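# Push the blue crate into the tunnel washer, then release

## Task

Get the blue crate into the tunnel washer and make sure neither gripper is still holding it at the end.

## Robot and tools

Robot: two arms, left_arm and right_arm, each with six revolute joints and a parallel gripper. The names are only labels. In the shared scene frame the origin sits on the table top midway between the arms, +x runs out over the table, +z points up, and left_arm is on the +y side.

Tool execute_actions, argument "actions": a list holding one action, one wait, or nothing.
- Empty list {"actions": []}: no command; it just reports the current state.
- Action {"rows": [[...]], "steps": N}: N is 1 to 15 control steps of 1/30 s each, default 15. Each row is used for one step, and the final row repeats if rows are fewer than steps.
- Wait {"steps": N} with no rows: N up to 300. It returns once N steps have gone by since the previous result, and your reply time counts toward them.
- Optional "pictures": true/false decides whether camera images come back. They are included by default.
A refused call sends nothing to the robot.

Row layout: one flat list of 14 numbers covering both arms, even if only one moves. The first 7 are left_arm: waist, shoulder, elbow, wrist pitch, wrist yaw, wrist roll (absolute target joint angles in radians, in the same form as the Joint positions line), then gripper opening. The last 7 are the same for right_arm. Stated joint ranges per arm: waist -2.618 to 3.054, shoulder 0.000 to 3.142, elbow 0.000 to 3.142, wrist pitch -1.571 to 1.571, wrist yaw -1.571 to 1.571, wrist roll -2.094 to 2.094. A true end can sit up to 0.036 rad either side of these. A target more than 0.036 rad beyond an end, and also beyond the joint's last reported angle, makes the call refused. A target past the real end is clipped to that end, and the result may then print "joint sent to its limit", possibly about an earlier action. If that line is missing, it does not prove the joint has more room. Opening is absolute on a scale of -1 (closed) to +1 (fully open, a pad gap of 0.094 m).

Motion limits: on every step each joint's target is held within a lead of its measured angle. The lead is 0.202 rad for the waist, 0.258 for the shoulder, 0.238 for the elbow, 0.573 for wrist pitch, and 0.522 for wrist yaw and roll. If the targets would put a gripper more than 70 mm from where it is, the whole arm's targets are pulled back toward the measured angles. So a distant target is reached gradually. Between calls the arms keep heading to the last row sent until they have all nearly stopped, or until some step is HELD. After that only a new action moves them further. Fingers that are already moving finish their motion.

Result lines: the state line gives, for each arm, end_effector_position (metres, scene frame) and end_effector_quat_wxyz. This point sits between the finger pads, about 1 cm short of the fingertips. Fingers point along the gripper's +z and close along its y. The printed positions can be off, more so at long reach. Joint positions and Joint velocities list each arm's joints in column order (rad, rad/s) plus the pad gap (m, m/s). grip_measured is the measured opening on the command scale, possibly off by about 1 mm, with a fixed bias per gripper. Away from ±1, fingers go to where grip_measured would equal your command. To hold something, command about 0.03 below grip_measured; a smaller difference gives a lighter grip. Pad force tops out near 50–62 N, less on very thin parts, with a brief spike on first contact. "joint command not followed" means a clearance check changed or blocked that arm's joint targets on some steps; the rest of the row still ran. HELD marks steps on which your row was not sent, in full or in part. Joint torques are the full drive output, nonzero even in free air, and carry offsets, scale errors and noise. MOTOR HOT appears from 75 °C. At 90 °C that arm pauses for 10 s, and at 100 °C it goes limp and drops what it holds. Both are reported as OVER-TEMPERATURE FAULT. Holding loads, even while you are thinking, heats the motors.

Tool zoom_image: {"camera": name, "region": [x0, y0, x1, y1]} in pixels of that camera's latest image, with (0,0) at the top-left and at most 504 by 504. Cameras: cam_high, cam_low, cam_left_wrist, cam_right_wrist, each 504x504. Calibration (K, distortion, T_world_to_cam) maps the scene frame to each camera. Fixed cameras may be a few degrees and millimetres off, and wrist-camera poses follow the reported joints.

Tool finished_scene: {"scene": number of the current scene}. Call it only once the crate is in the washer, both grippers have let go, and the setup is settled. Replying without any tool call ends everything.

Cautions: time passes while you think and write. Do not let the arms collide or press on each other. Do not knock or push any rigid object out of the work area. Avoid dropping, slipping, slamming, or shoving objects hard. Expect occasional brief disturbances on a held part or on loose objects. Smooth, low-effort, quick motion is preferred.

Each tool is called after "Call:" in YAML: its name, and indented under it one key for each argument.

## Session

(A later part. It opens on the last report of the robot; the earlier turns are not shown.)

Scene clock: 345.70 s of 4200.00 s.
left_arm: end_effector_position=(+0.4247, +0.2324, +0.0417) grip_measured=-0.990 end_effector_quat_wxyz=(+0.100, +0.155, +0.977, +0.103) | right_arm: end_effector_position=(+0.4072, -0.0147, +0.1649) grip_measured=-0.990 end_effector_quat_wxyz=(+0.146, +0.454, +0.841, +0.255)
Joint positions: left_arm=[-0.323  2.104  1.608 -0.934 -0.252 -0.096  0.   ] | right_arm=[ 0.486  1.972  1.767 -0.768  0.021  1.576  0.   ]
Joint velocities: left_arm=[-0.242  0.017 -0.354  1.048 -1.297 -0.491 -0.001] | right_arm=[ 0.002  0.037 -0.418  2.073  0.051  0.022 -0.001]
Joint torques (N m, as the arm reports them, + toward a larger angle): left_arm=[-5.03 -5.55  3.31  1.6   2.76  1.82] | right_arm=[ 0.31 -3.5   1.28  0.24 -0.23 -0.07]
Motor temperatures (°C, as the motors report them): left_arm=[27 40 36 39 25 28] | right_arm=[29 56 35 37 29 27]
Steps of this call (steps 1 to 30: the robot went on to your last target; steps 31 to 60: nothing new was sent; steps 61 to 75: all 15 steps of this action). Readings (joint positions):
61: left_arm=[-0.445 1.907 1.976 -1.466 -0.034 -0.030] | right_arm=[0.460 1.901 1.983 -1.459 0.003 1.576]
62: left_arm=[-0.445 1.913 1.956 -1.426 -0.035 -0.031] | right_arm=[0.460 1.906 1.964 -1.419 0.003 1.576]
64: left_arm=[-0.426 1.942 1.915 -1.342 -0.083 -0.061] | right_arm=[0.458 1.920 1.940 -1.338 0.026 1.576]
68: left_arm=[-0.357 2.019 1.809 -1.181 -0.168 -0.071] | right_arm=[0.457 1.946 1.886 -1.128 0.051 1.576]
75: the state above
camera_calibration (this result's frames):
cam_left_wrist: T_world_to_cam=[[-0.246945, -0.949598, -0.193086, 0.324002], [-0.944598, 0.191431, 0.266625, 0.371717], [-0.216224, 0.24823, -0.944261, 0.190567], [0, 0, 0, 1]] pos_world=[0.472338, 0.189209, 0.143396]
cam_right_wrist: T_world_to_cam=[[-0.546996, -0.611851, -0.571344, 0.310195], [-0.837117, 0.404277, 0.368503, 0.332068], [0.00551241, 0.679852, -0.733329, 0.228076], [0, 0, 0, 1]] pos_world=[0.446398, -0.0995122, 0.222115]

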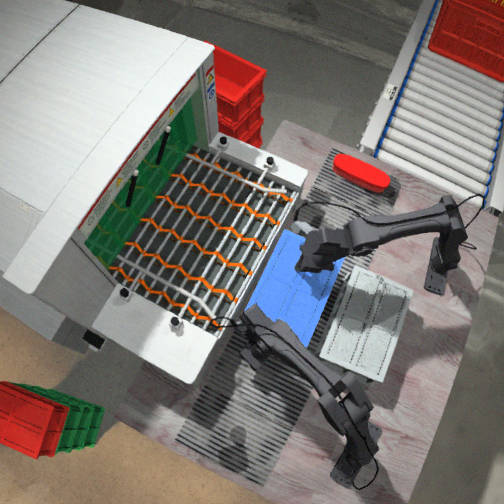

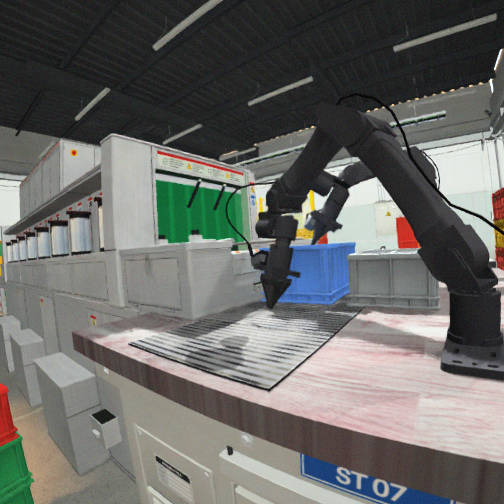

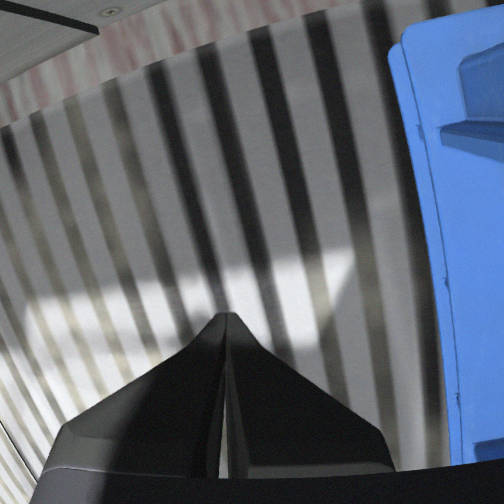

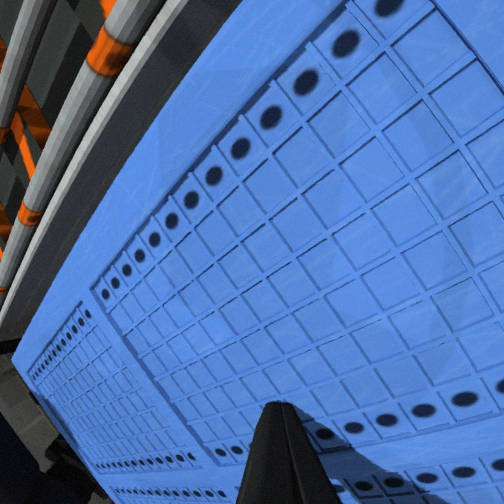

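Call:
execute_actions:
  actions:
    - {"rows":[[0,1.9,2.0,-1.5,0,0,-1,0,1.9,2.0,-1.5,0,1.57,-1]]}
  pictures: false

Call:
execute_actions:
  actions:
    - {"rows":[[0,2.25,1.9,-1.2,0,0,-1,0,2.25,1.9,-1.15,0,1.57,-1]]}
  pictures: false

Call:
execute_actions:
  actions:
    - {"rows":[[0,2.25,1.9,-1.2,0,0,-1,0,2.25,1.9,-1.15,0,1.57,-1],[0,2.25,1.9,-1.2,0,0,-1,0,2.25,1.9,-1.15,0,1.57,-1],[0,2.25,1.9,-1.2,0,0,-1,0,2.25,1.9,-1.15,0,1.57,-1],[0,2.25,1.9,-1.2,0,0,-1,0,2.25,1.9,-1.15,0,1.57,-1],[0,2.25,1.9,-1.2,0,0,-1,0,2.25,1.9,-1.15,0,1.57,-1],[-0.45,2.25,1.9,-1.2,0,0,-1,0.45,2.25,1.9,-1.15,0,1.57,-1]]}
  pictures: false

Call:
execute_actions:
  actions:
    - {"rows":[[-0.42,1.95,2.3,-1.5,0,0,-1,0.42,1.95,2.3,-1.5,0,1.57,-1]]}

Scene clock: 352.17 s of 4200.00 s.
left_arm: end_effector_position=(+0.4179, +0.3527, +0.2093) grip_measured=-0.990 end_effector_quat_wxyz=(+0.125, +0.026, +0.991, +0.027) | right_arm: end_effector_position=(+0.5748, -0.1507, +0.3888) grip_measured=-0.990 end_effector_quat_wxyz=(+0.413, +0.456, +0.581, +0.532)
Joint positions: left_arm=[ 0.029  1.901  1.99  -1.411 -0.066 -0.016  0.   ] | right_arm=[ 0.136  1.957  1.911 -0.046 -0.003  1.576  0.   ]
Joint velocities: left_arm=[ 0.007 -0.227  0.1   -0.579  0.227  0.066 -0.   ] | right_arm=[-1.126 -0.476  0.779 -1.956 -0.007 -0.066  0.001]
Joint torques (N m, as the arm reports them, + toward a larger angle): left_arm=[-2.24 -7.73  6.01  0.66  0.27  0.11] | right_arm=[ -1.02 -12.28   7.63   1.72   0.03  -0.05]
Motor temperatures (°C, as the motors report them): left_arm=[27 39 35 44 27 28] | right_arm=[29 59 35 38 29 27]
Steps of this call (steps 1 to 45: the robot went on to your last target; steps 46 to 179: nothing new was sent; steps 180 to 194: all 15 steps of this action). Readings (joint positions):
180: left_arm=[-0.386 2.078 1.543 -0.878 -0.406 -0.060] | right_arm=[0.488 2.190 1.520 0.658 0.006 1.576]
181: left_arm=[-0.367 2.072 1.576 -0.938 -0.354 -0.054] | right_arm=[0.480 2.182 1.535 0.604 0.002 1.576]
183: left_arm=[-0.311 2.047 1.645 -1.049 -0.276 -0.045] | right_arm=[0.452 2.153 1.573 0.508 -0.000 1.576]
187: left_arm=[-0.165 1.993 1.812 -1.216 -0.168 -0.032] | right_arm=[0.364 2.074 1.673 0.327 -0.001 1.576]
194: the state above

Scene clock: 352.67 s of 4200.00 s.
left_arm: end_effector_position=(+0.4723, +0.3326, +0.1102) grip_measured=-0.990 end_effector_quat_wxyz=(+0.095, +0.039, +0.995, +0.007) | right_arm: end_effector_position=(+0.5908, -0.2280, +0.1854) grip_measured=-0.989 end_effector_quat_wxyz=(+0.293, +0.598, +0.672, +0.325)
Joint positions: left_arm=[ 0.011  2.141  1.953 -1.194 -0.025 -0.013  0.   ] | right_arm=[ 0.01   2.17   1.938 -0.434  0.006  1.569  0.001]
Joint velocities: left_arm=[ 0.012  0.032  0.002  0.139 -0.081 -0.007 -0.   ] | right_arm=[ 0.11   0.002  0.168 -0.652 -0.066  0.037 -0.   ]
Joint torques (N m, as the arm reports them, + toward a larger angle): left_arm=[-0.79 -1.5   1.58  0.22  0.18  0.14] | right_arm=[ -0.81 -10.37   3.96  -0.3    0.07   0.02]
Motor temperatures (°C, as the motors report them): left_arm=[27 39 35 44 27 28] | right_arm=[29 59 35 38 29 27]
Steps of this call (steps 1 to 15: all 15 steps of this action). Readings (joint positions):
1: left_arm=[0.029 1.905 1.989 -1.414 -0.062 -0.015] | right_arm=[0.102 1.950 1.924 -0.074 -0.000 1.576]
2: left_arm=[0.026 1.918 1.989 -1.399 -0.057 -0.015] | right_arm=[0.072 1.947 1.933 -0.078 0.004 1.576]
4: left_arm=[0.021 1.979 1.980 -1.358 -0.048 -0.015] | right_arm=[0.033 1.957 1.935 -0.108 0.009 1.576]
8: left_arm=[0.017 2.115 1.953 -1.290 -0.031 -0.014] | right_arm=[0.009 2.025 1.935 -0.203 0.010 1.576]
15: the state above

Scene clock: 353.17 s of 4200.00 s.
left_arm: end_effector_position=(+0.4787, +0.2510, +0.1061) grip_measured=-0.990 end_effector_quat_wxyz=(+0.134, +0.089, +0.986, +0.032) | right_arm: end_effector_position=(+0.5778, -0.2280, +0.1851) grip_measured=-0.991 end_effector_quat_wxyz=(+0.303, +0.616, +0.672, +0.280)
Joint positions: left_arm=[-0.191  2.162  1.953 -1.111 -0.117 -0.101  0.   ] | right_arm=[ 0.044  2.158  1.962 -0.53   0.11   1.585  0.   ]
Joint velocities: left_arm=[-0.139 -0.002 -0.002 -0.051 -0.476 -0.388 -0.001] | right_arm=[ 0.081 -0.022  0.012 -0.081  0.286  0.051 -0.   ]
Joint torques (N m, as the arm reports them, + toward a larger angle): left_arm=[-7.93 -6.51  3.48  0.19  1.31  1.6 ] | right_arm=[  4.97 -10.36   5.03  -0.54  -0.83  -0.08]
Motor temperatures (°C, as the motors report them): left_arm=[27 39 35 44 27 28] | right_arm=[29 59 35 38 29 27]
Steps of this call (steps 1 to 15: all 15 steps of this action). Readings (joint positions):
1: left_arm=[0.011 2.142 1.953 -1.188 -0.025 -0.013] | right_arm=[0.012 2.169 1.940 -0.455 0.008 1.572]
2: left_arm=[0.011 2.143 1.953 -1.183 -0.025 -0.013] | right_arm=[0.010 2.168 1.944 -0.468 0.004 1.574]
4: left_arm=[0.011 2.145 1.953 -1.176 -0.025 -0.013] | right_arm=[0.009 2.167 1.951 -0.488 0.003 1.574]
8: left_arm=[-0.027 2.147 1.953 -1.152 -0.054 -0.029] | right_arm=[0.022 2.164 1.958 -0.508 0.035 1.578]
15: the state above

Scene clock: 353.67 s of 4200.00 s.
left_arm: end_effector_position=(+0.3980, +0.1470, +0.2731) grip_measured=-0.990 end_effector_quat_wxyz=(+0.221, +0.244, +0.943, -0.054) | right_arm: end_effector_position=(+0.4137, -0.0672, +0.2903) grip_measured=-0.990 end_effector_quat_wxyz=(+0.174, +0.492, +0.809, +0.269)
Joint positions: left_arm=[-0.43   1.965  2.282 -1.429 -0.018 -0.024  0.   ] | right_arm=[ 0.393  1.979  2.265 -1.205  0.03   1.582  0.   ]
Joint velocities: left_arm=[-0.09  -0.466  0.252 -0.403  0.212  0.095  0.   ] | right_arm=[ 0.808 -0.315  0.33  -1.795 -0.344 -0.081  0.   ]
Joint torques (N m, as the arm reports them, + toward a larger angle): left_arm=[ 1.34 -7.8   5.69  0.87 -0.13  0.06] | right_arm=[ -1.66 -11.56   7.3    1.3    0.18  -0.09]
Motor temperatures (°C, as the motors report them): left_arm=[27 39 35 44 27 28] | right_arm=[29 59 35 38 29 27]
Steps of this call (steps 1 to 15: all 15 steps of this action). Readings (joint positions):
1: left_arm=[-0.193 2.157 1.966 -1.127 -0.127 -0.110] | right_arm=[0.047 2.152 1.978 -0.550 0.114 1.585]
2: left_arm=[-0.199 2.156 1.982 -1.157 -0.124 -0.103] | right_arm=[0.054 2.148 1.998 -0.593 0.110 1.585]
4: left_arm=[-0.230 2.141 2.022 -1.212 -0.114 -0.091] | right_arm=[0.081 2.129 2.040 -0.676 0.103 1.585]
8: left_arm=[-0.318 2.093 2.130 -1.296 -0.085 -0.069] | right_arm=[0.171 2.075 2.142 -0.841 0.080 1.585]
15: the state above
camera_calibration (this result's frames):
cam_left_wrist: T_world_to_cam=[[-0.461052, -0.886291, 0.043812, 0.292272], [-0.887257, 0.461228, -0.00660006, 0.313318], [-0.0143577, -0.0419154, -0.999018, 0.401739], [0, 0, 0, 1]] pos_world=[0.418514, 0.131366, 0.390607]
cam_right_wrist: T_world_to_cam=[[-0.577158, -0.538842, -0.613626, 0.382925], [-0.808982, 0.479874, 0.339513, 0.314416], [0.111519, 0.692366, -0.712877, 0.306766], [0, 0, 0, 1]] pos_world=[0.441155, -0.156938, 0.34691]

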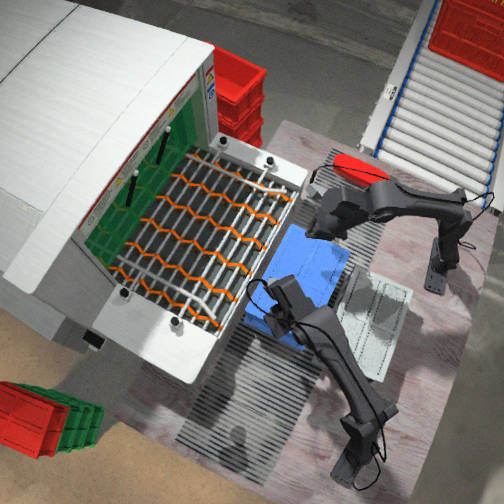

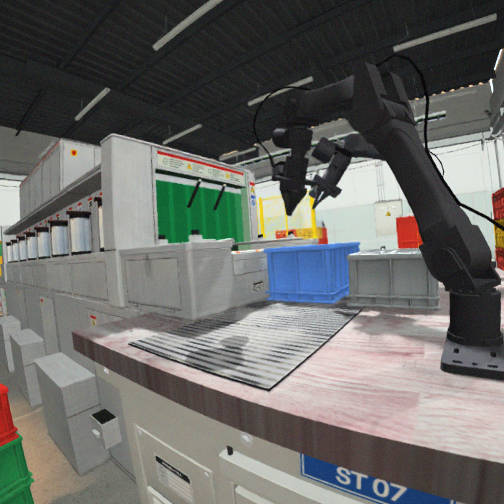

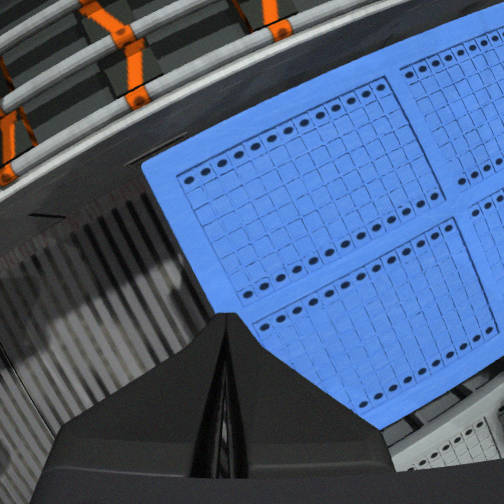

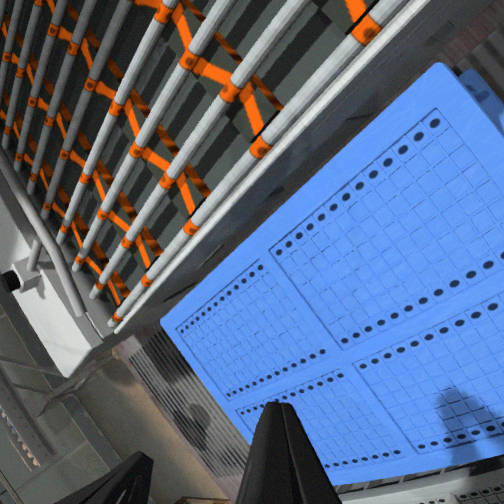

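Call:
execute_actions:
  actions:
    - {"rows":[[0,1.9,2.0,-1.5,0,0,-1,0,1.9,2.0,-1.5,0,1.57,-1]]}
  pictures: false

Call:
execute_actions:
  actions:
    - {"steps":20}
  pictures: false

Call:
execute_actions:
  actions:
    - {"rows":[[0,2.25,1.9,-1.2,0,0,-1,0,2.25,1.9,-1.15,0,1.57,-1]]}
  pictures: false

Call:
execute_actions:
  actions:
    - {"steps":30}

Scene clock: 357.00 s of 4200.00 s.
left_arm: end_effector_position=(+0.4005, +0.3453, +0.1950) grip_measured=-0.990 end_effector_quat_wxyz=(+0.071, +0.034, +0.997, +0.006) | right_arm: end_effector_position=(+0.3696, -0.2704, +0.2017) grip_measured=-0.990 end_effector_quat_wxyz=(+0.061, +0.679, +0.729, +0.061)
Joint positions: left_arm=[ 0.029  1.929  1.992 -1.491 -0.018 -0.007  0.   ] | right_arm=[-0.03   1.92   2.002 -1.48   0.007  1.577  0.   ]
Joint velocities: left_arm=[-0.271  0.007  0.007 -0.022  0.022  0.022 -0.001] | right_arm=[ 0.266 -0.051 -0.017  0.007 -0.022  0.022 -0.   ]
Joint torques (N m, as the arm reports them, + toward a larger angle): left_arm=[ -0.89 -11.34   6.22   0.42   0.07   0.1 ] | right_arm=[  1.06 -11.59   5.75   0.51  -0.01  -0.08]
Motor temperatures (°C, as the motors report them): left_arm=[27 39 35 43 27 28] | right_arm=[29 58 35 37 29 27]
Steps of this call (steps 1 to 30: the robot went on to your last target; steps 31 to 85: nothing new was sent; steps 86 to 100: all 15 steps of this action). Readings (joint positions):
86: left_arm=[-0.416 1.941 2.260 -1.479 0.000 -0.008] | right_arm=[0.415 1.939 2.252 -1.466 -0.006 1.577]
87: left_arm=[-0.392 1.923 2.203 -1.469 0.010 -0.007] | right_arm=[0.393 1.921 2.198 -1.459 -0.012 1.577]
89: left_arm=[-0.310 1.911 2.106 -1.478 0.013 -0.007] | right_arm=[0.313 1.907 2.107 -1.467 -0.015 1.577]
93: left_arm=[-0.085 1.931 2.003 -1.485 0.011 -0.007] | right_arm=[0.092 1.923 2.014 -1.472 -0.014 1.577]
100: the state above

Scene clock: 357.67 s of 4200.00 s.
left_arm: end_effector_position=(+0.3988, +0.3329, +0.1949) grip_measured=-0.990 end_effector_quat_wxyz=(+0.070, +0.047, +0.996, -0.001) | right_arm: end_effector_position=(+0.3678, -0.2585, +0.2019) grip_measured=-0.990 end_effector_quat_wxyz=(+0.057, +0.669, +0.738, +0.063)
Joint positions: left_arm=[ 0.002  1.929  1.992 -1.494 -0.006 -0.007  0.   ] | right_arm=[-0.002  1.919  2.002 -1.483  0.001  1.576  0.   ]
Joint velocities: left_arm=[ 0.007  0.017  0.017 -0.081 -0.051  0.007  0.001] | right_arm=[ 0.002  0.002  0.002  0.022  0.022  0.007 -0.001]
Joint torques (N m, as the arm reports them, + toward a larger angle): left_arm=[ -0.08 -11.46   6.2    0.42   0.06   0.08] | right_arm=[  0.16 -11.54   5.72   0.49   0.    -0.09]
Motor temperatures (°C, as the motors report them): left_arm=[27 40 35 43 27 28] | right_arm=[29 58 35 37 29 27]
Steps of this call (steps 1 to 20: the robot went on to your last target). Readings (joint positions):
1: left_arm=[0.020 1.929 1.992 -1.492 -0.015 -0.007] | right_arm=[-0.021 1.919 2.002 -1.480 0.006 1.577]
2: left_arm=[0.013 1.929 1.992 -1.492 -0.013 -0.007] | right_arm=[-0.014 1.919 2.002 -1.481 0.004 1.577]
4: left_arm=[0.003 1.929 1.992 -1.493 -0.008 -0.007] | right_arm=[-0.004 1.919 2.002 -1.482 0.002 1.576]
8: left_arm=[0.002 1.929 1.992 -1.493 -0.007 -0.007] | right_arm=[-0.002 1.919 2.002 -1.482 0.001 1.576]
20: the state above

Scene clock: 358.17 s of 4200.00 s.
left_arm: end_effector_position=(+0.4712, +0.3254, +0.1105) grip_measured=-0.990 end_effector_quat_wxyz=(+0.093, +0.048, +0.994, -0.001) | right_arm: end_effector_position=(+0.4279, -0.2515, +0.0478) grip_measured=-0.991 end_effector_quat_wxyz=(+0.020, +0.670, +0.742, +0.022)
Joint positions: left_arm=[ 0.001  2.143  1.958 -1.2   -0.009 -0.006  0.   ] | right_arm=[-0.001  2.254  1.904 -1.162 -0.001  1.575  0.   ]
Joint velocities: left_arm=[ 0.007  0.042  0.012  0.212  0.081 -0.007  0.   ] | right_arm=[-0.017 -0.007  0.002  0.11   0.037 -0.022 -0.   ]
Joint torques (N m, as the arm reports them, + toward a larger angle): left_arm=[-0.01 -1.78  1.34  0.24  0.07  0.07] | right_arm=[  0.06 -13.28   5.64   0.51   0.02  -0.06]
Motor temperatures (°C, as the motors report them): left_arm=[27 39 35 42 27 28] | right_arm=[29 58 35 37 29 27]
Steps of this call (steps 1 to 15: all 15 steps of this action). Readings (joint positions):
1: left_arm=[0.002 1.940 1.989 -1.484 -0.006 -0.007] | right_arm=[-0.002 1.928 1.999 -1.471 0.001 1.576]
2: left_arm=[0.002 1.957 1.988 -1.463 -0.006 -0.007] | right_arm=[-0.002 1.942 1.997 -1.445 0.001 1.576]
4: left_arm=[0.002 2.020 1.977 -1.411 -0.006 -0.007] | right_arm=[-0.002 1.999 1.987 -1.388 0.001 1.576]
8: left_arm=[0.001 2.119 1.958 -1.312 -0.008 -0.006] | right_arm=[-0.002 2.162 1.946 -1.274 0.001 1.576]
15: the state above

Scene clock: 359.17 s of 4200.00 s.
left_arm: end_effector_position=(+0.4798, +0.3245, +0.1090) grip_measured=-0.990 end_effector_quat_wxyz=(+0.107, +0.048, +0.993, -0.001) | right_arm: end_effector_position=(+0.4287, -0.2514, +0.0479) grip_measured=-0.991 end_effector_quat_wxyz=(+0.021, +0.670, +0.742, +0.024)
Joint positions: left_arm=[ 0.001  2.15   1.958 -1.165 -0.009 -0.006  0.   ] | right_arm=[-0.001  2.254  1.904 -1.158 -0.001  1.575  0.   ]
Joint velocities: left_arm=[-0.002  0.007 -0.007 -0.007  0.051 -0.007 -0.001] | right_arm=[ 0.017 -0.002 -0.012  0.037  0.051 -0.037 -0.001]
Joint torques (N m, as the arm reports them, + toward a larger angle): left_arm=[-0.04 -2.28  1.33  0.26  0.07  0.09] | right_arm=[  0.07 -13.22   5.57   0.55  -0.01  -0.05]
Motor temperatures (°C, as the motors report them): left_arm=[27 39 35 42 26 28] | right_arm=[28 59 35 37 29 27]
Steps of this call (steps 1 to 30: the robot went on to your last target). Readings (joint positions):
1: left_arm=[0.001 2.144 1.958 -1.193 -0.009 -0.006] | right_arm=[-0.001 2.254 1.904 -1.161 -0.001 1.575]
2: left_arm=[0.001 2.145 1.958 -1.188 -0.009 -0.006] | right_arm=[-0.001 2.254 1.904 -1.161 -0.001 1.575]
4: left_arm=[0.001 2.147 1.958 -1.179 -0.009 -0.006] | right_arm=[-0.001 2.254 1.904 -1.160 -0.001 1.575]
8: left_arm=[0.001 2.149 1.958 -1.171 -0.009 -0.006] | right_arm=[-0.001 2.254 1.904 -1.159 -0.001 1.575]
30: the state above
All arms were judged still, so your last target was given up. Only a new action makes them travel on or press farther. Fingers that are still opening or closing keep moving.
camera_calibration (this result's frames):
cam_left_wrist: T_world_to_cam=[[-0.0582172, -0.997729, 0.0338682, 0.338468], [-0.969663, 0.0645825, 0.235762, 0.444729], [-0.237414, -0.0191153, -0.97122, 0.343043], [0, 0, 0, 1]] pos_world=[0.532385, 0.315535, 0.216856]
cam_right_wrist: T_world_to_cam=[[-0.948424, -0.303711, -0.0908403, 0.336854], [-0.299213, 0.762998, 0.572979, 0.338667], [-0.104709, 0.570607, -0.81452, 0.326733], [0, 0, 0, 1]] pos_world=[0.455026, -0.342532, 0.102681]

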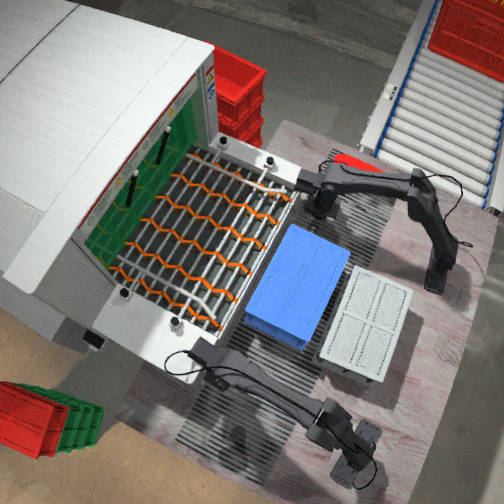

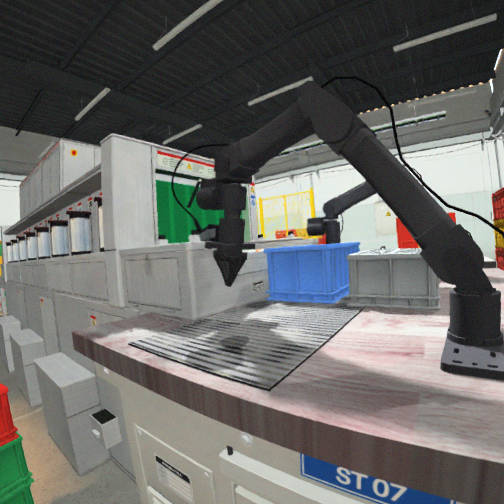

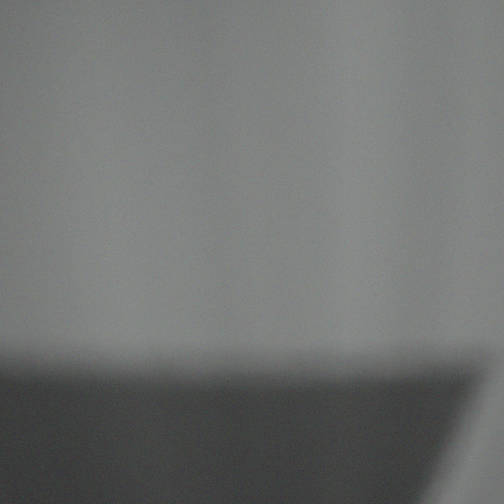

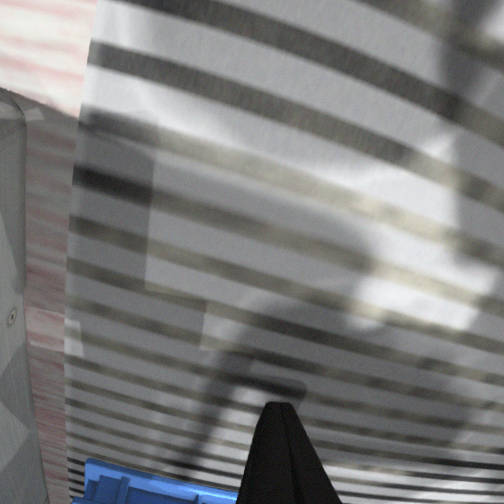

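Call:
execute_actions:
  actions:
    - {"rows":[[0,1.95,1.9,-1.4,0,0,-1,0,2.25,1.9,-1.15,0,1.57,-1]]}
  pictures: false

Call:
execute_actions:
  actions:
    - {"rows":[[0,2.2,1.85,-1.3,0,0,-1,0,2.25,1.9,-1.15,0,1.57,-1]]}
  pictures: false

Call:
execute_actions:
  actions:
    - {"steps":25}
  pictures: false

Scene clock: 363.87 s of 4200.00 s.
left_arm: end_effector_position=(+0.4083, +0.3320, +0.1631) grip_measured=-0.990 end_effector_quat_wxyz=(+0.063, +0.049, +0.997, +0.001) | right_arm: end_effector_position=(+0.4287, -0.2514, +0.0479) grip_measured=-0.991 end_effector_quat_wxyz=(+0.021, +0.670, +0.742, +0.024)
Joint positions: left_arm=[ 0.001  1.952  1.895 -1.388 -0.009 -0.006  0.   ] | right_arm=[-0.001  2.254  1.904 -1.158 -0.001  1.575  0.   ]
Joint velocities: left_arm=[-0.017  0.032 -0.027 -0.022  0.095 -0.007 -0.001] | right_arm=[ 0.012 -0.012  0.002 -0.066 -0.037  0.051 -0.   ]
Joint torques (N m, as the arm reports them, + toward a larger angle): left_arm=[-0.05 -9.36  6.04  0.41  0.04  0.08] | right_arm=[  0.06 -13.18   5.58   0.56   0.    -0.06]
Motor temperatures (°C, as the motors report them): left_arm=[27 38 34 41 26 28] | right_arm=[28 60 35 36 29 27]
Steps of this call (steps 1 to 126: nothing new was sent; steps 127 to 141: all 15 steps of this action). Readings (joint positions):
127: left_arm=[0.001 2.130 1.950 -1.168 -0.009 -0.006] | right_arm=[-0.001 2.254 1.904 -1.158 -0.001 1.575]
128: left_arm=[0.001 2.107 1.927 -1.195 -0.009 -0.006] | right_arm=[-0.001 2.254 1.904 -1.158 -0.001 1.575]
130: left_arm=[0.001 2.045 1.897 -1.276 -0.009 -0.006] | right_arm=[-0.001 2.254 1.904 -1.158 -0.001 1.575]
134: left_arm=[0.001 1.957 1.895 -1.356 -0.009 -0.006] | right_arm=[-0.001 2.254 1.904 -1.158 -0.001 1.575]
141: the state above

Scene clock: 364.37 s of 4200.00 s.
left_arm: end_effector_position=(+0.4178, +0.3298, +0.0572) grip_measured=-0.990 end_effector_quat_wxyz=(-0.039, +0.050, +0.998, +0.005) | right_arm: end_effector_position=(+0.4287, -0.2514, +0.0479) grip_measured=-0.991 end_effector_quat_wxyz=(+0.021, +0.670, +0.742, +0.024)
Joint positions: left_arm=[-0.     2.203  1.856 -1.303 -0.006 -0.006  0.   ] | right_arm=[-0.001  2.254  1.904 -1.158 -0.001  1.575  0.   ]
Joint velocities: left_arm=[ 0.012  0.032  0.012 -0.037  0.051  0.022 -0.001] | right_arm=[ 0.012 -0.012  0.007 -0.007 -0.007 -0.037 -0.   ]
Joint torques (N m, as the arm reports them, + toward a larger angle): left_arm=[  0.11 -11.4    4.99   0.1    0.02   0.07] | right_arm=[  0.09 -13.24   5.67   0.54   0.01  -0.06]
Motor temperatures (°C, as the motors report them): left_arm=[27 38 34 41 26 28] | right_arm=[28 60 35 36 29 27]
Steps of this call (steps 1 to 15: all 15 steps of this action). Readings (joint positions):
1: left_arm=[0.001 1.966 1.895 -1.388 -0.009 -0.006] | right_arm=[-0.001 2.254 1.904 -1.158 -0.001 1.575]
2: left_arm=[0.001 1.987 1.896 -1.379 -0.009 -0.006] | right_arm=[-0.001 2.254 1.904 -1.158 -0.001 1.575]
4: left_arm=[0.001 2.066 1.893 -1.357 -0.009 -0.006] | right_arm=[-0.001 2.254 1.904 -1.158 -0.001 1.575]
8: left_arm=[0.001 2.197 1.853 -1.318 -0.008 -0.006] | right_arm=[-0.001 2.254 1.904 -1.158 -0.001 1.575]
15: the state above

Scene clock: 365.20 s of 4200.00 s.
left_arm: end_effector_position=(+0.4178, +0.3298, +0.0572) grip_measured=-0.990 end_effector_quat_wxyz=(-0.039, +0.050, +0.998, +0.005) | right_arm: end_effector_position=(+0.4287, -0.2514, +0.0479) grip_measured=-0.991 end_effector_quat_wxyz=(+0.021, +0.670, +0.742, +0.024)
Joint positions: left_arm=[-0.     2.203  1.856 -1.303 -0.006 -0.006  0.   ] | right_arm=[-0.001  2.254  1.904 -1.158 -0.001  1.575  0.   ]
Joint velocities: left_arm=[-0.012  0.002 -0.002  0.007 -0.081 -0.007 -0.   ] | right_arm=[-0.017 -0.007 -0.022  0.007 -0.022  0.051 -0.   ]
Joint torques (N m, as the arm reports them, + toward a larger angle): left_arm=[  0.08 -11.1    4.88   0.12   0.04   0.07] | right_arm=[  0.1  -13.25   5.65   0.55   0.    -0.06]
Motor temperatures (°C, as the motors report them): left_arm=[27 38 34 41 26 28] | right_arm=[28 61 34 36 29 27]
Steps of this call (steps 1 to 15: the robot went on to your last target; steps 16 to 25: nothing new was sent). Readings (joint positions):
1: left_arm=[-0.000 2.203 1.856 -1.303 -0.006 -0.006] | right_arm=[-0.001 2.254 1.904 -1.158 -0.001 1.575]
2: left_arm=[-0.000 2.203 1.856 -1.303 -0.006 -0.006] | right_arm=[-0.001 2.254 1.904 -1.158 -0.001 1.575]
4: left_arm=[-0.000 2.203 1.856 -1.303 -0.006 -0.006] | right_arm=[-0.001 2.254 1.904 -1.158 -0.001 1.575]
8: left_arm=[-0.000 2.203 1.856 -1.303 -0.006 -0.006] | right_arm=[-0.001 2.254 1.904 -1.158 -0.001 1.575]
25: the state above
All arms were judged still, so your last target was given up. Only a new action makes them travel on or press farther. Fingers that are still opening or closing keep moving.


Call:
execute_actions:
  actions:
    - {"rows":[[-0.45,2.2,1.85,-1.3,0,0,-1,0.45,2.25,1.9,-1.15,0,1.57,-1]]}
  pictures: false

Call:
execute_actions:
  actions:
    - {"steps":30}
  pictures: false

Call:
execute_actions:
  actions:
    - {"rows":[[-0.45,1.95,2.0,-1.45,0,0,-1,0.45,1.95,2.0,-1.45,0,1.57,-1]]}

Scene clock: 369.50 s of 4200.00 s.
left_arm: end_effector_position=(+0.3825, +0.2275, +0.0605) grip_measured=-0.990 end_effector_quat_wxyz=(-0.041, +0.180, +0.979, +0.084) | right_arm: end_effector_position=(+0.3998, -0.1588, +0.0519) grip_measured=-0.991 end_effector_quat_wxyz=(+0.066, +0.581, +0.811, -0.025)
Joint positions: left_arm=[-0.33   2.199  1.852 -1.347 -0.142 -0.08   0.   ] | right_arm=[ 0.27   2.247  1.904 -1.197  0.138  1.617  0.   ]
Joint velocities: left_arm=[-0.032 -0.007 -0.002 -0.066 -0.051  0.022  0.   ] | right_arm=[ 0.027  0.002  0.007 -0.066  0.125 -0.066  0.001]
Joint torques (N m, as the arm reports them, + toward a larger angle): left_arm=[ -9.1  -10.67   5.19   0.48   1.22   1.01] | right_arm=[  9.93 -12.77   5.64   0.85  -1.07  -0.29]
Motor temperatures (°C, as the motors report them): left_arm=[27 40 34 40 26 28] | right_arm=[28 62 34 36 29 27]
Steps of this call (steps 1 to 114: nothing new was sent; steps 115 to 129: all 15 steps of this action). Readings (joint positions):
115: left_arm=[-0.013 2.203 1.856 -1.303 -0.013 -0.006] | right_arm=[0.009 2.254 1.904 -1.158 0.004 1.575]
116: left_arm=[-0.035 2.203 1.856 -1.303 -0.021 -0.006] | right_arm=[0.027 2.254 1.904 -1.158 0.009 1.575]
118: left_arm=[-0.114 2.203 1.856 -1.302 -0.023 -0.006] | right_arm=[0.095 2.254 1.904 -1.157 0.010 1.575]
122: left_arm=[-0.313 2.202 1.854 -1.321 -0.096 -0.038] | right_arm=[0.258 2.252 1.904 -1.166 0.079 1.614]
129: the state above

Scene clock: 370.50 s of 4200.00 s.
left_arm: end_effector_position=(+0.3825, +0.2278, +0.0606) grip_measured=-0.990 end_effector_quat_wxyz=(-0.041, +0.179, +0.979, +0.086) | right_arm: end_effector_position=(+0.4003, -0.1602, +0.0523) grip_measured=-0.991 end_effector_quat_wxyz=(+0.072, +0.578, +0.812, -0.028)
Joint positions: left_arm=[-0.331  2.199  1.852 -1.347 -0.145 -0.083  0.   ] | right_arm=[ 0.272  2.247  1.904 -1.197  0.152  1.613  0.   ]
Joint velocities: left_arm=[-0.017  0.002 -0.012 -0.051  0.022 -0.051  0.001] | right_arm=[-0.012  0.012 -0.007  0.007 -0.051  0.037  0.   ]
Joint torques (N m, as the arm reports them, + toward a larger angle): left_arm=[ -9.02 -10.64   5.11   0.47   1.19   1.  ] | right_arm=[  9.86 -12.69   5.67   0.82  -1.06  -0.3 ]
Motor temperatures (°C, as the motors report them): left_arm=[27 40 34 40 26 28] | right_arm=[29 62 34 35 29 27]
Steps of this call (steps 1 to 30: the robot went on to your last target). Readings (joint positions):
1: left_arm=[-0.330 2.199 1.852 -1.347 -0.143 -0.081] | right_arm=[0.270 2.247 1.904 -1.197 0.141 1.616]
2: left_arm=[-0.331 2.199 1.852 -1.347 -0.143 -0.081] | right_arm=[0.271 2.247 1.904 -1.197 0.143 1.615]
4: left_arm=[-0.331 2.199 1.852 -1.347 -0.144 -0.082] | right_arm=[0.271 2.247 1.904 -1.197 0.146 1.615]
8: left_arm=[-0.331 2.199 1.852 -1.347 -0.145 -0.083] | right_arm=[0.272 2.247 1.904 -1.197 0.149 1.614]
30: the state above
All arms were judged still, so your last target was given up. Only a new action makes them travel on or press farther. Fingers that are still opening or closing keep moving.

Scene clock: 371.00 s of 4200.00 s.
left_arm: end_effector_position=(+0.3591, +0.2272, +0.1829) grip_measured=-0.990 end_effector_quat_wxyz=(+0.043, +0.211, +0.974, +0.069) | right_arm: end_effector_position=(+0.3324, -0.1570, +0.1856) grip_measured=-0.991 end_effector_quat_wxyz=(+0.086, +0.550, +0.831, -0.001)
Joint positions: left_arm=[-0.364  1.951  1.972 -1.542 -0.155 -0.038  0.   ] | right_arm=[ 0.344  1.944  1.972 -1.511  0.149  1.614  0.   ]
Joint velocities: left_arm=[ 0.022 -0.007  0.007 -0.242 -0.022 -0.007  0.   ] | right_arm=[ 0.154 -0.252  0.11  -0.403 -0.066 -0.066  0.   ]
Joint torques (N m, as the arm reports them, + toward a larger angle): left_arm=[-6.45 -9.    7.71  1.52  1.29  0.36] | right_arm=[ 7.17 -8.39  7.74  1.92 -1.29 -0.41]
Motor temperatures (°C, as the motors report them): left_arm=[27 40 34 40 26 28] | right_arm=[29 62 34 35 29 27]
Steps of this call (steps 1 to 15: all 15 steps of this action). Readings (joint positions):
1: left_arm=[-0.329 2.191 1.856 -1.355 -0.149 -0.085] | right_arm=[0.270 2.238 1.905 -1.206 0.154 1.612]
2: left_arm=[-0.330 2.182 1.861 -1.368 -0.147 -0.084] | right_arm=[0.273 2.227 1.905 -1.229 0.152 1.612]
4: left_arm=[-0.335 2.145 1.875 -1.403 -0.146 -0.081] | right_arm=[0.281 2.187 1.905 -1.283 0.152 1.612]
8: left_arm=[-0.347 2.050 1.921 -1.463 -0.148 -0.063] | right_arm=[0.303 2.082 1.917 -1.374 0.152 1.612]
15: the state above
camera_calibration (this result's frames):
cam_left_wrist: T_world_to_cam=[[-0.367392, -0.922603, -0.117588, 0.35345], [-0.875796, 0.300622, 0.377634, 0.203334], [-0.313056, 0.241723, -0.918458, 0.342519], [0, 0, 0, 1]] pos_world=[0.415161, 0.182173, 0.279365]
cam_right_wrist: T_world_to_cam=[[-0.811068, -0.577897, -0.0905775, 0.197951], [-0.551922, 0.704743, 0.445779, 0.257344], [-0.193781, 0.411549, -0.890548, 0.393729], [0, 0, 0, 1]] pos_world=[0.378883, -0.229005, 0.253846]

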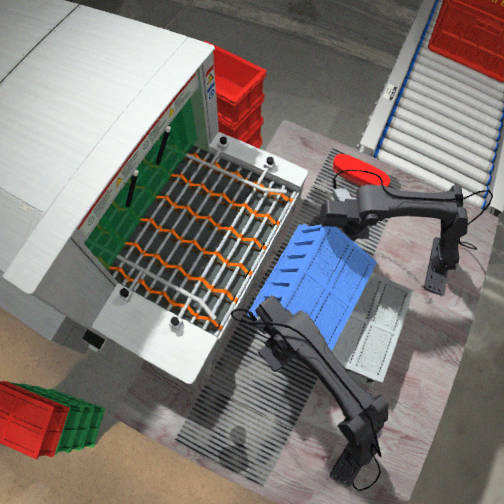

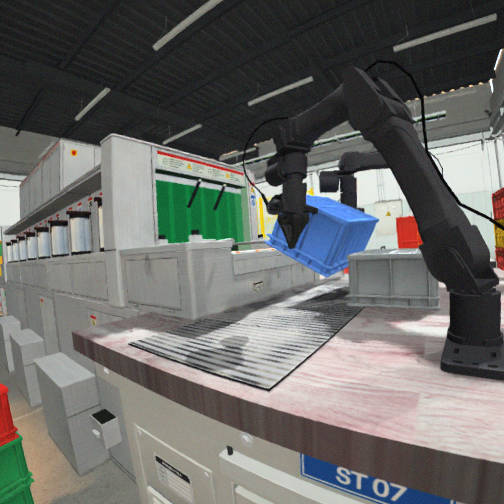

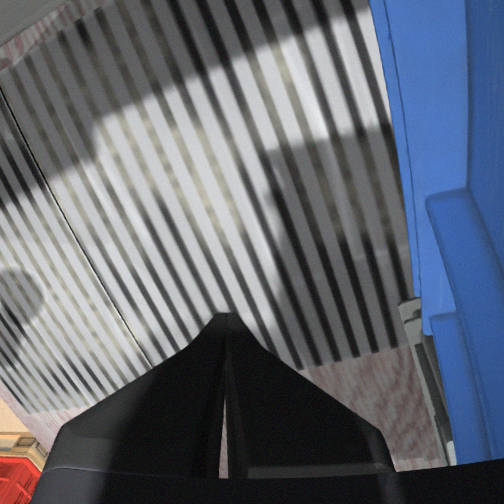

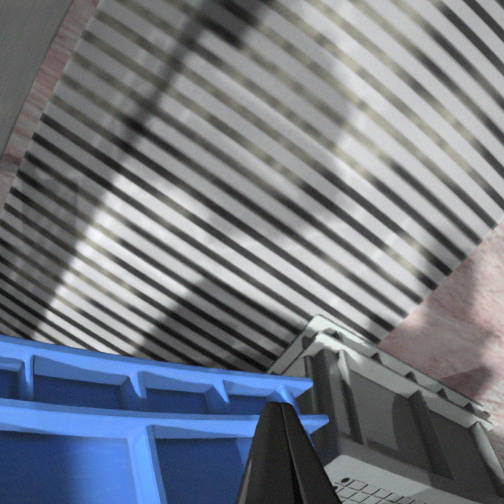

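Call:
execute_actions:
  actions:
    - {"rows":[[-0.45,1.95,2.3,-1.55,0,0,-1,0.45,1.95,2.3,-1.55,0,1.57,-1]]}

Scene clock: 373.60 s of 4200.00 s.
left_arm: end_effector_position=(+0.3999, +0.2212, +0.2620) grip_measured=-0.990 end_effector_quat_wxyz=(+0.179, +0.206, +0.960, +0.063) | right_arm: end_effector_position=(+0.3561, -0.1470, +0.2820) grip_measured=-0.991 end_effector_quat_wxyz=(+0.162, +0.552, +0.809, +0.119)
Joint positions: left_arm=[-0.354  1.961  2.268 -1.556 -0.208 -0.002  0.   ] | right_arm=[ 0.346  1.919  2.289 -1.568  0.161  1.62   0.   ]
Joint velocities: left_arm=[ 0.012 -0.002 -0.002 -0.051  0.051 -0.037 -0.001] | right_arm=[-0.007  0.027 -0.002 -0.066  0.051 -0.037  0.   ]
Joint torques (N m, as the arm reports them, + toward a larger angle): left_arm=[-7.31 -9.79  7.86  0.84  1.72  0.01] | right_arm=[ 7.57 -6.95  6.41  1.3  -1.61 -0.47]
Motor temperatures (°C, as the motors report them): left_arm=[28 40 35 39 27 28] | right_arm=[30 61 35 36 29 27]
Steps of this call (steps 1 to 30: the robot went on to your last target; steps 31 to 63: nothing new was sent; steps 64 to 78: all 15 steps of this action). Readings (joint positions):
64: left_arm=[-0.364 1.960 1.996 -1.557 -0.172 -0.017] | right_arm=[0.355 1.945 2.004 -1.569 0.133 1.615]
65: left_arm=[-0.359 1.976 2.045 -1.557 -0.189 -0.017] | right_arm=[0.350 1.961 2.059 -1.569 0.144 1.619]
67: left_arm=[-0.348 1.989 2.142 -1.556 -0.204 -0.015] | right_arm=[0.342 1.971 2.169 -1.569 0.151 1.620]
71: left_arm=[-0.350 1.972 2.254 -1.556 -0.210 -0.005] | right_arm=[0.343 1.936 2.277 -1.568 0.157 1.620]
78: the state above
camera_calibration (this result's frames):
cam_left_wrist: T_world_to_cam=[[-0.346043, -0.926197, -0.149709, 0.372903], [-0.936464, 0.331215, 0.115466, 0.297125], [-0.0573584, 0.180153, -0.981965, 0.35745], [0, 0, 0, 1]] pos_world=[0.427791, 0.182574, 0.372523]
cam_right_wrist: T_world_to_cam=[[-0.754966, -0.546133, -0.362996, 0.293186], [-0.654523, 0.661606, 0.365893, 0.273206], [0.0403338, 0.513826, -0.856946, 0.402197], [0, 0, 0, 1]] pos_world=[0.383943, -0.227295, 0.351123]

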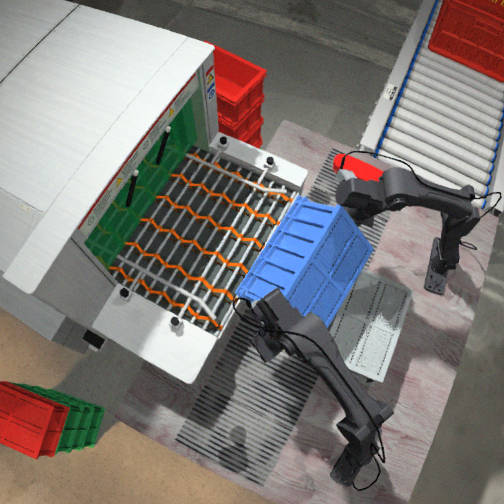

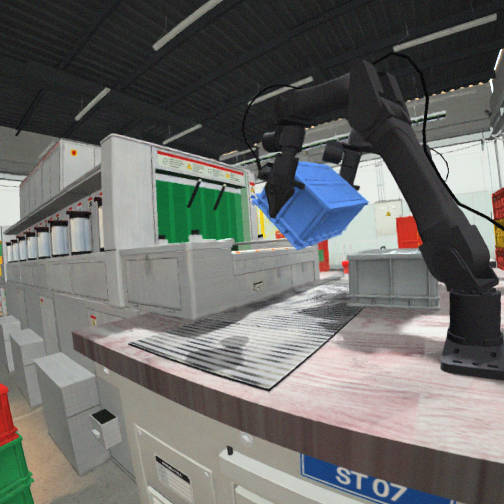

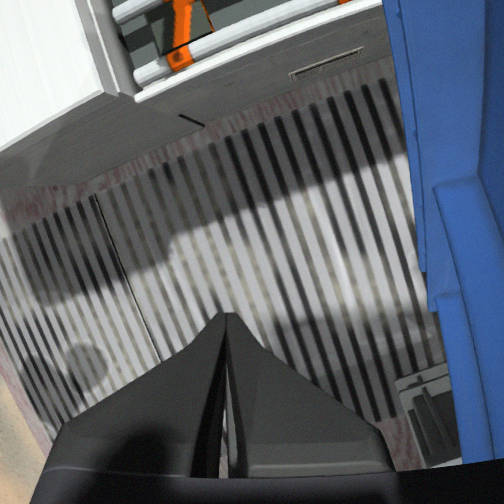

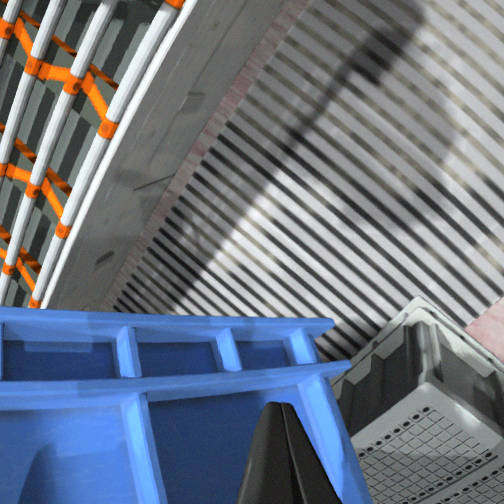

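Call:
execute_actions:
  actions:
    - {"rows":[[-0.35,2.2,2.55,-1.55,0,0,-1,0.35,2.2,2.55,-1.55,0,1.57,-1]]}

Scene clock: 378.10 s of 4200.00 s.
left_arm: end_effector_position=(+0.4647, +0.2239, +0.2104) grip_measured=-0.990 end_effector_quat_wxyz=(+0.153, +0.175, +0.971, +0.054) | right_arm: end_effector_position=(+0.4235, -0.1451, +0.2255) grip_measured=-0.991 end_effector_quat_wxyz=(+0.136, +0.574, +0.802, +0.097)
Joint positions: left_arm=[-0.273  2.247  2.513 -1.555 -0.166  0.002  0.   ] | right_arm=[ 0.273  2.22   2.53  -1.568  0.122  1.602  0.   ]
Joint velocities: left_arm=[ 0.012 -0.066 -0.017 -0.007  0.139 -0.037 -0.001] | right_arm=[ 0.007 -0.149  0.012 -0.007 -0.066  0.007  0.   ]
Joint torques (N m, as the arm reports them, + toward a larger angle): left_arm=[ -5.79 -14.86   8.26   0.77   1.24  -0.02] | right_arm=[  5.72 -13.06   7.33   1.17  -1.07  -0.33]
Motor temperatures (°C, as the motors report them): left_arm=[28 41 35 39 27 28] | right_arm=[30 58 35 36 30 28]
Steps of this call (steps 1 to 15: the robot went on to your last target; steps 16 to 120: nothing new was sent; steps 121 to 135: all 15 steps of this action). Readings (joint positions):
121: left_arm=[-0.346 1.993 2.312 -1.556 -0.209 0.001] | right_arm=[0.338 1.948 2.333 -1.568 0.165 1.620]
122: left_arm=[-0.328 2.051 2.406 -1.555 -0.202 0.001] | right_arm=[0.321 1.999 2.421 -1.567 0.163 1.618]
124: left_arm=[-0.299 2.143 2.504 -1.543 -0.178 0.000] | right_arm=[0.296 2.088 2.516 -1.563 0.148 1.609]
128: left_arm=[-0.278 2.237 2.513 -1.555 -0.169 0.002] | right_arm=[0.278 2.202 2.530 -1.567 0.136 1.606]
135: the state above
camera_calibration (this result's frames):
cam_left_wrist: T_world_to_cam=[[-0.291647, -0.949589, -0.11499, 0.362806], [-0.94882, 0.27197, 0.160542, 0.372442], [-0.121175, 0.155926, -0.980308, 0.344755], [0, 0, 0, 1]] pos_world=[0.500968, 0.189468, 0.319892]
cam_right_wrist: T_world_to_cam=[[-0.801479, -0.511455, -0.30991, 0.337281], [-0.598015, 0.688038, 0.411073, 0.306417], [0.00298456, 0.514798, -0.857306, 0.366147], [0, 0, 0, 1]] pos_world=[0.452473, -0.226814, 0.292467]

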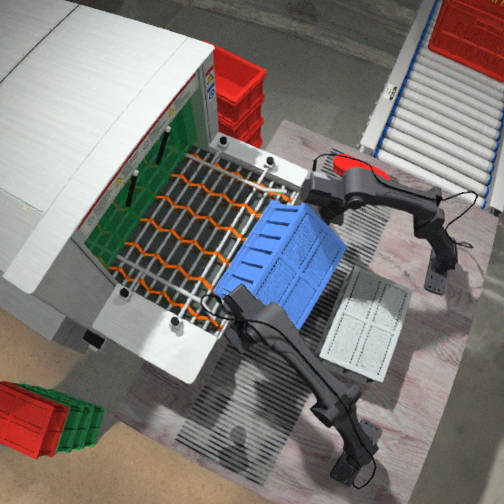

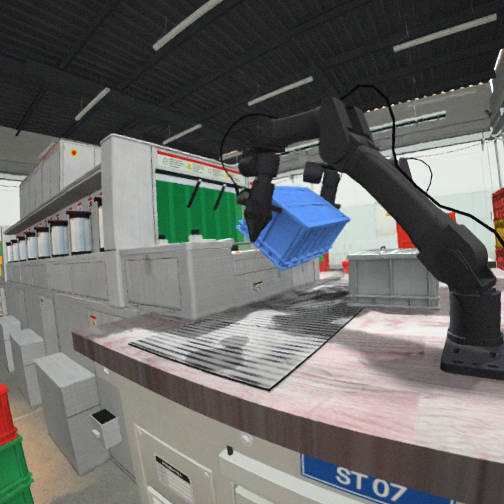

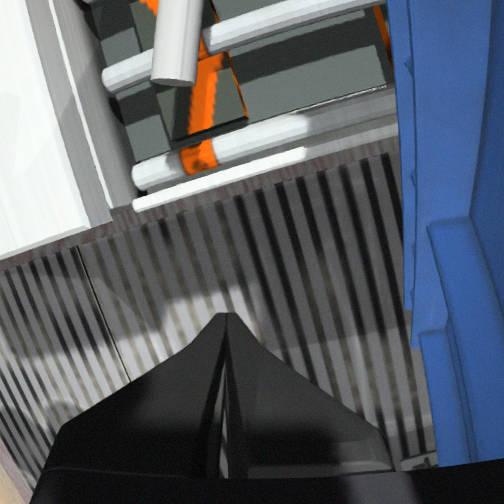

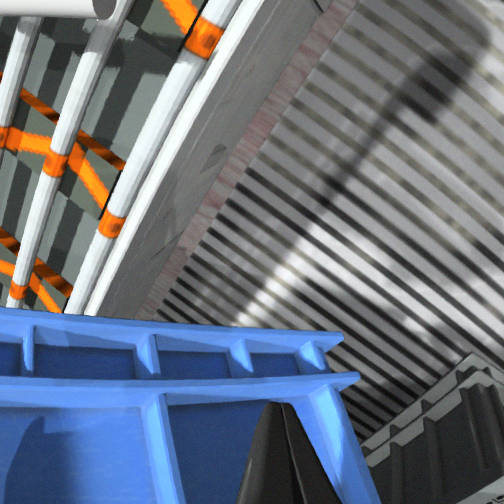

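Further forward, higher.

Call:
execute_actions:
  actions:
    - {"rows":[[-0.3,2.35,2.85,-1.55,0,0,-1,0.3,2.35,2.85,-1.55,0,1.57,-1]]}

Scene clock: 380.47 s of 4200.00 s.
left_arm: end_effector_position=(+0.5048, +0.2170, +0.2397) grip_measured=-0.990 end_effector_quat_wxyz=(+0.234, +0.156, +0.959, +0.024) | right_arm: end_effector_position=(+0.4628, -0.1407, +0.2546) grip_measured=-0.991 end_effector_quat_wxyz=(+0.174, +0.576, +0.780, +0.172)
Joint positions: left_arm=[-0.245  2.373  2.816 -1.555 -0.133  0.003  0.   ] | right_arm=[ 0.244  2.345  2.826 -1.567  0.098  1.598  0.   ]
Joint velocities: left_arm=[ 0.017 -0.007  0.007 -0.037 -0.051  0.007  0.001] | right_arm=[-0.012  0.002 -0.017 -0.022  0.007  0.051 -0.001]
Joint torques (N m, as the arm reports them, + toward a larger angle): left_arm=[ -4.17 -13.79   7.88   1.05   1.09  -0.05] | right_arm=[  4.18 -12.48   7.13   1.5   -0.92  -0.28]
Motor temperatures (°C, as the motors report them): left_arm=[28 42 35 39 28 28] | right_arm=[30 59 35 35 30 28]
Steps of this call (steps 1 to 30: the robot went on to your last target; steps 31 to 56: nothing new was sent; steps 57 to 71: all 15 steps of this action). Readings (joint positions):
57: left_arm=[-0.270 2.265 2.556 -1.556 -0.159 0.003] | right_arm=[0.269 2.233 2.577 -1.568 0.121 1.603]
58: left_arm=[-0.261 2.305 2.639 -1.555 -0.156 0.003] | right_arm=[0.260 2.274 2.665 -1.567 0.119 1.603]
60: left_arm=[-0.249 2.361 2.756 -1.555 -0.140 0.003] | right_arm=[0.248 2.329 2.777 -1.562 0.107 1.600]
64: left_arm=[-0.245 2.373 2.809 -1.555 -0.134 0.003] | right_arm=[0.244 2.345 2.819 -1.567 0.099 1.598]
71: the state above
camera_calibration (this result's frames):
cam_left_wrist: T_world_to_cam=[[-0.263774, -0.961984, -0.0707756, 0.349304], [-0.964116, 0.265223, -0.0117403, 0.458095], [0.0300653, 0.0651391, -0.997423, 0.326792], [0, 0, 0, 1]] pos_world=[0.523969, 0.193241, 0.35605]
cam_right_wrist: T_world_to_cam=[[-0.749841, -0.467181, -0.468487, 0.402782], [-0.646846, 0.666449, 0.370723, 0.344736], [0.139028, 0.581022, -0.801925, 0.320987], [0, 0, 0, 1]] pos_world=[0.480387, -0.228078, 0.318303]

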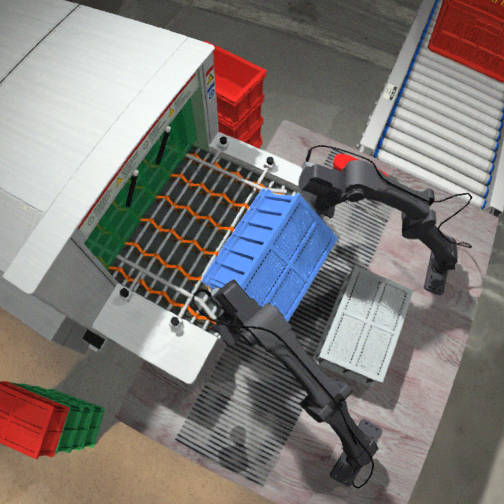

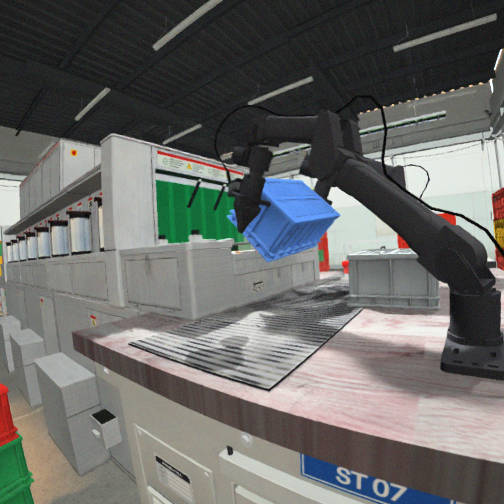

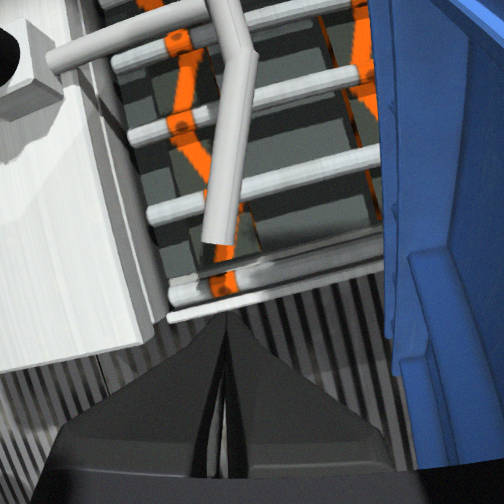

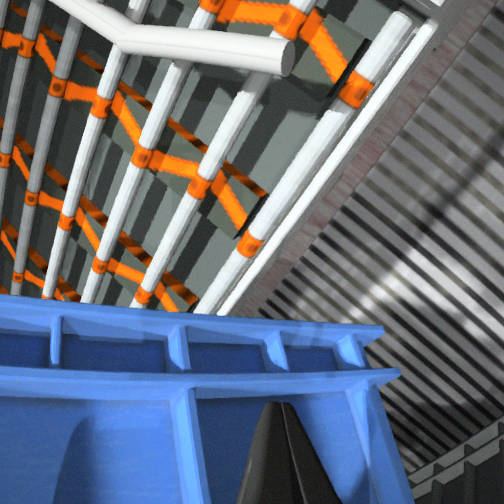

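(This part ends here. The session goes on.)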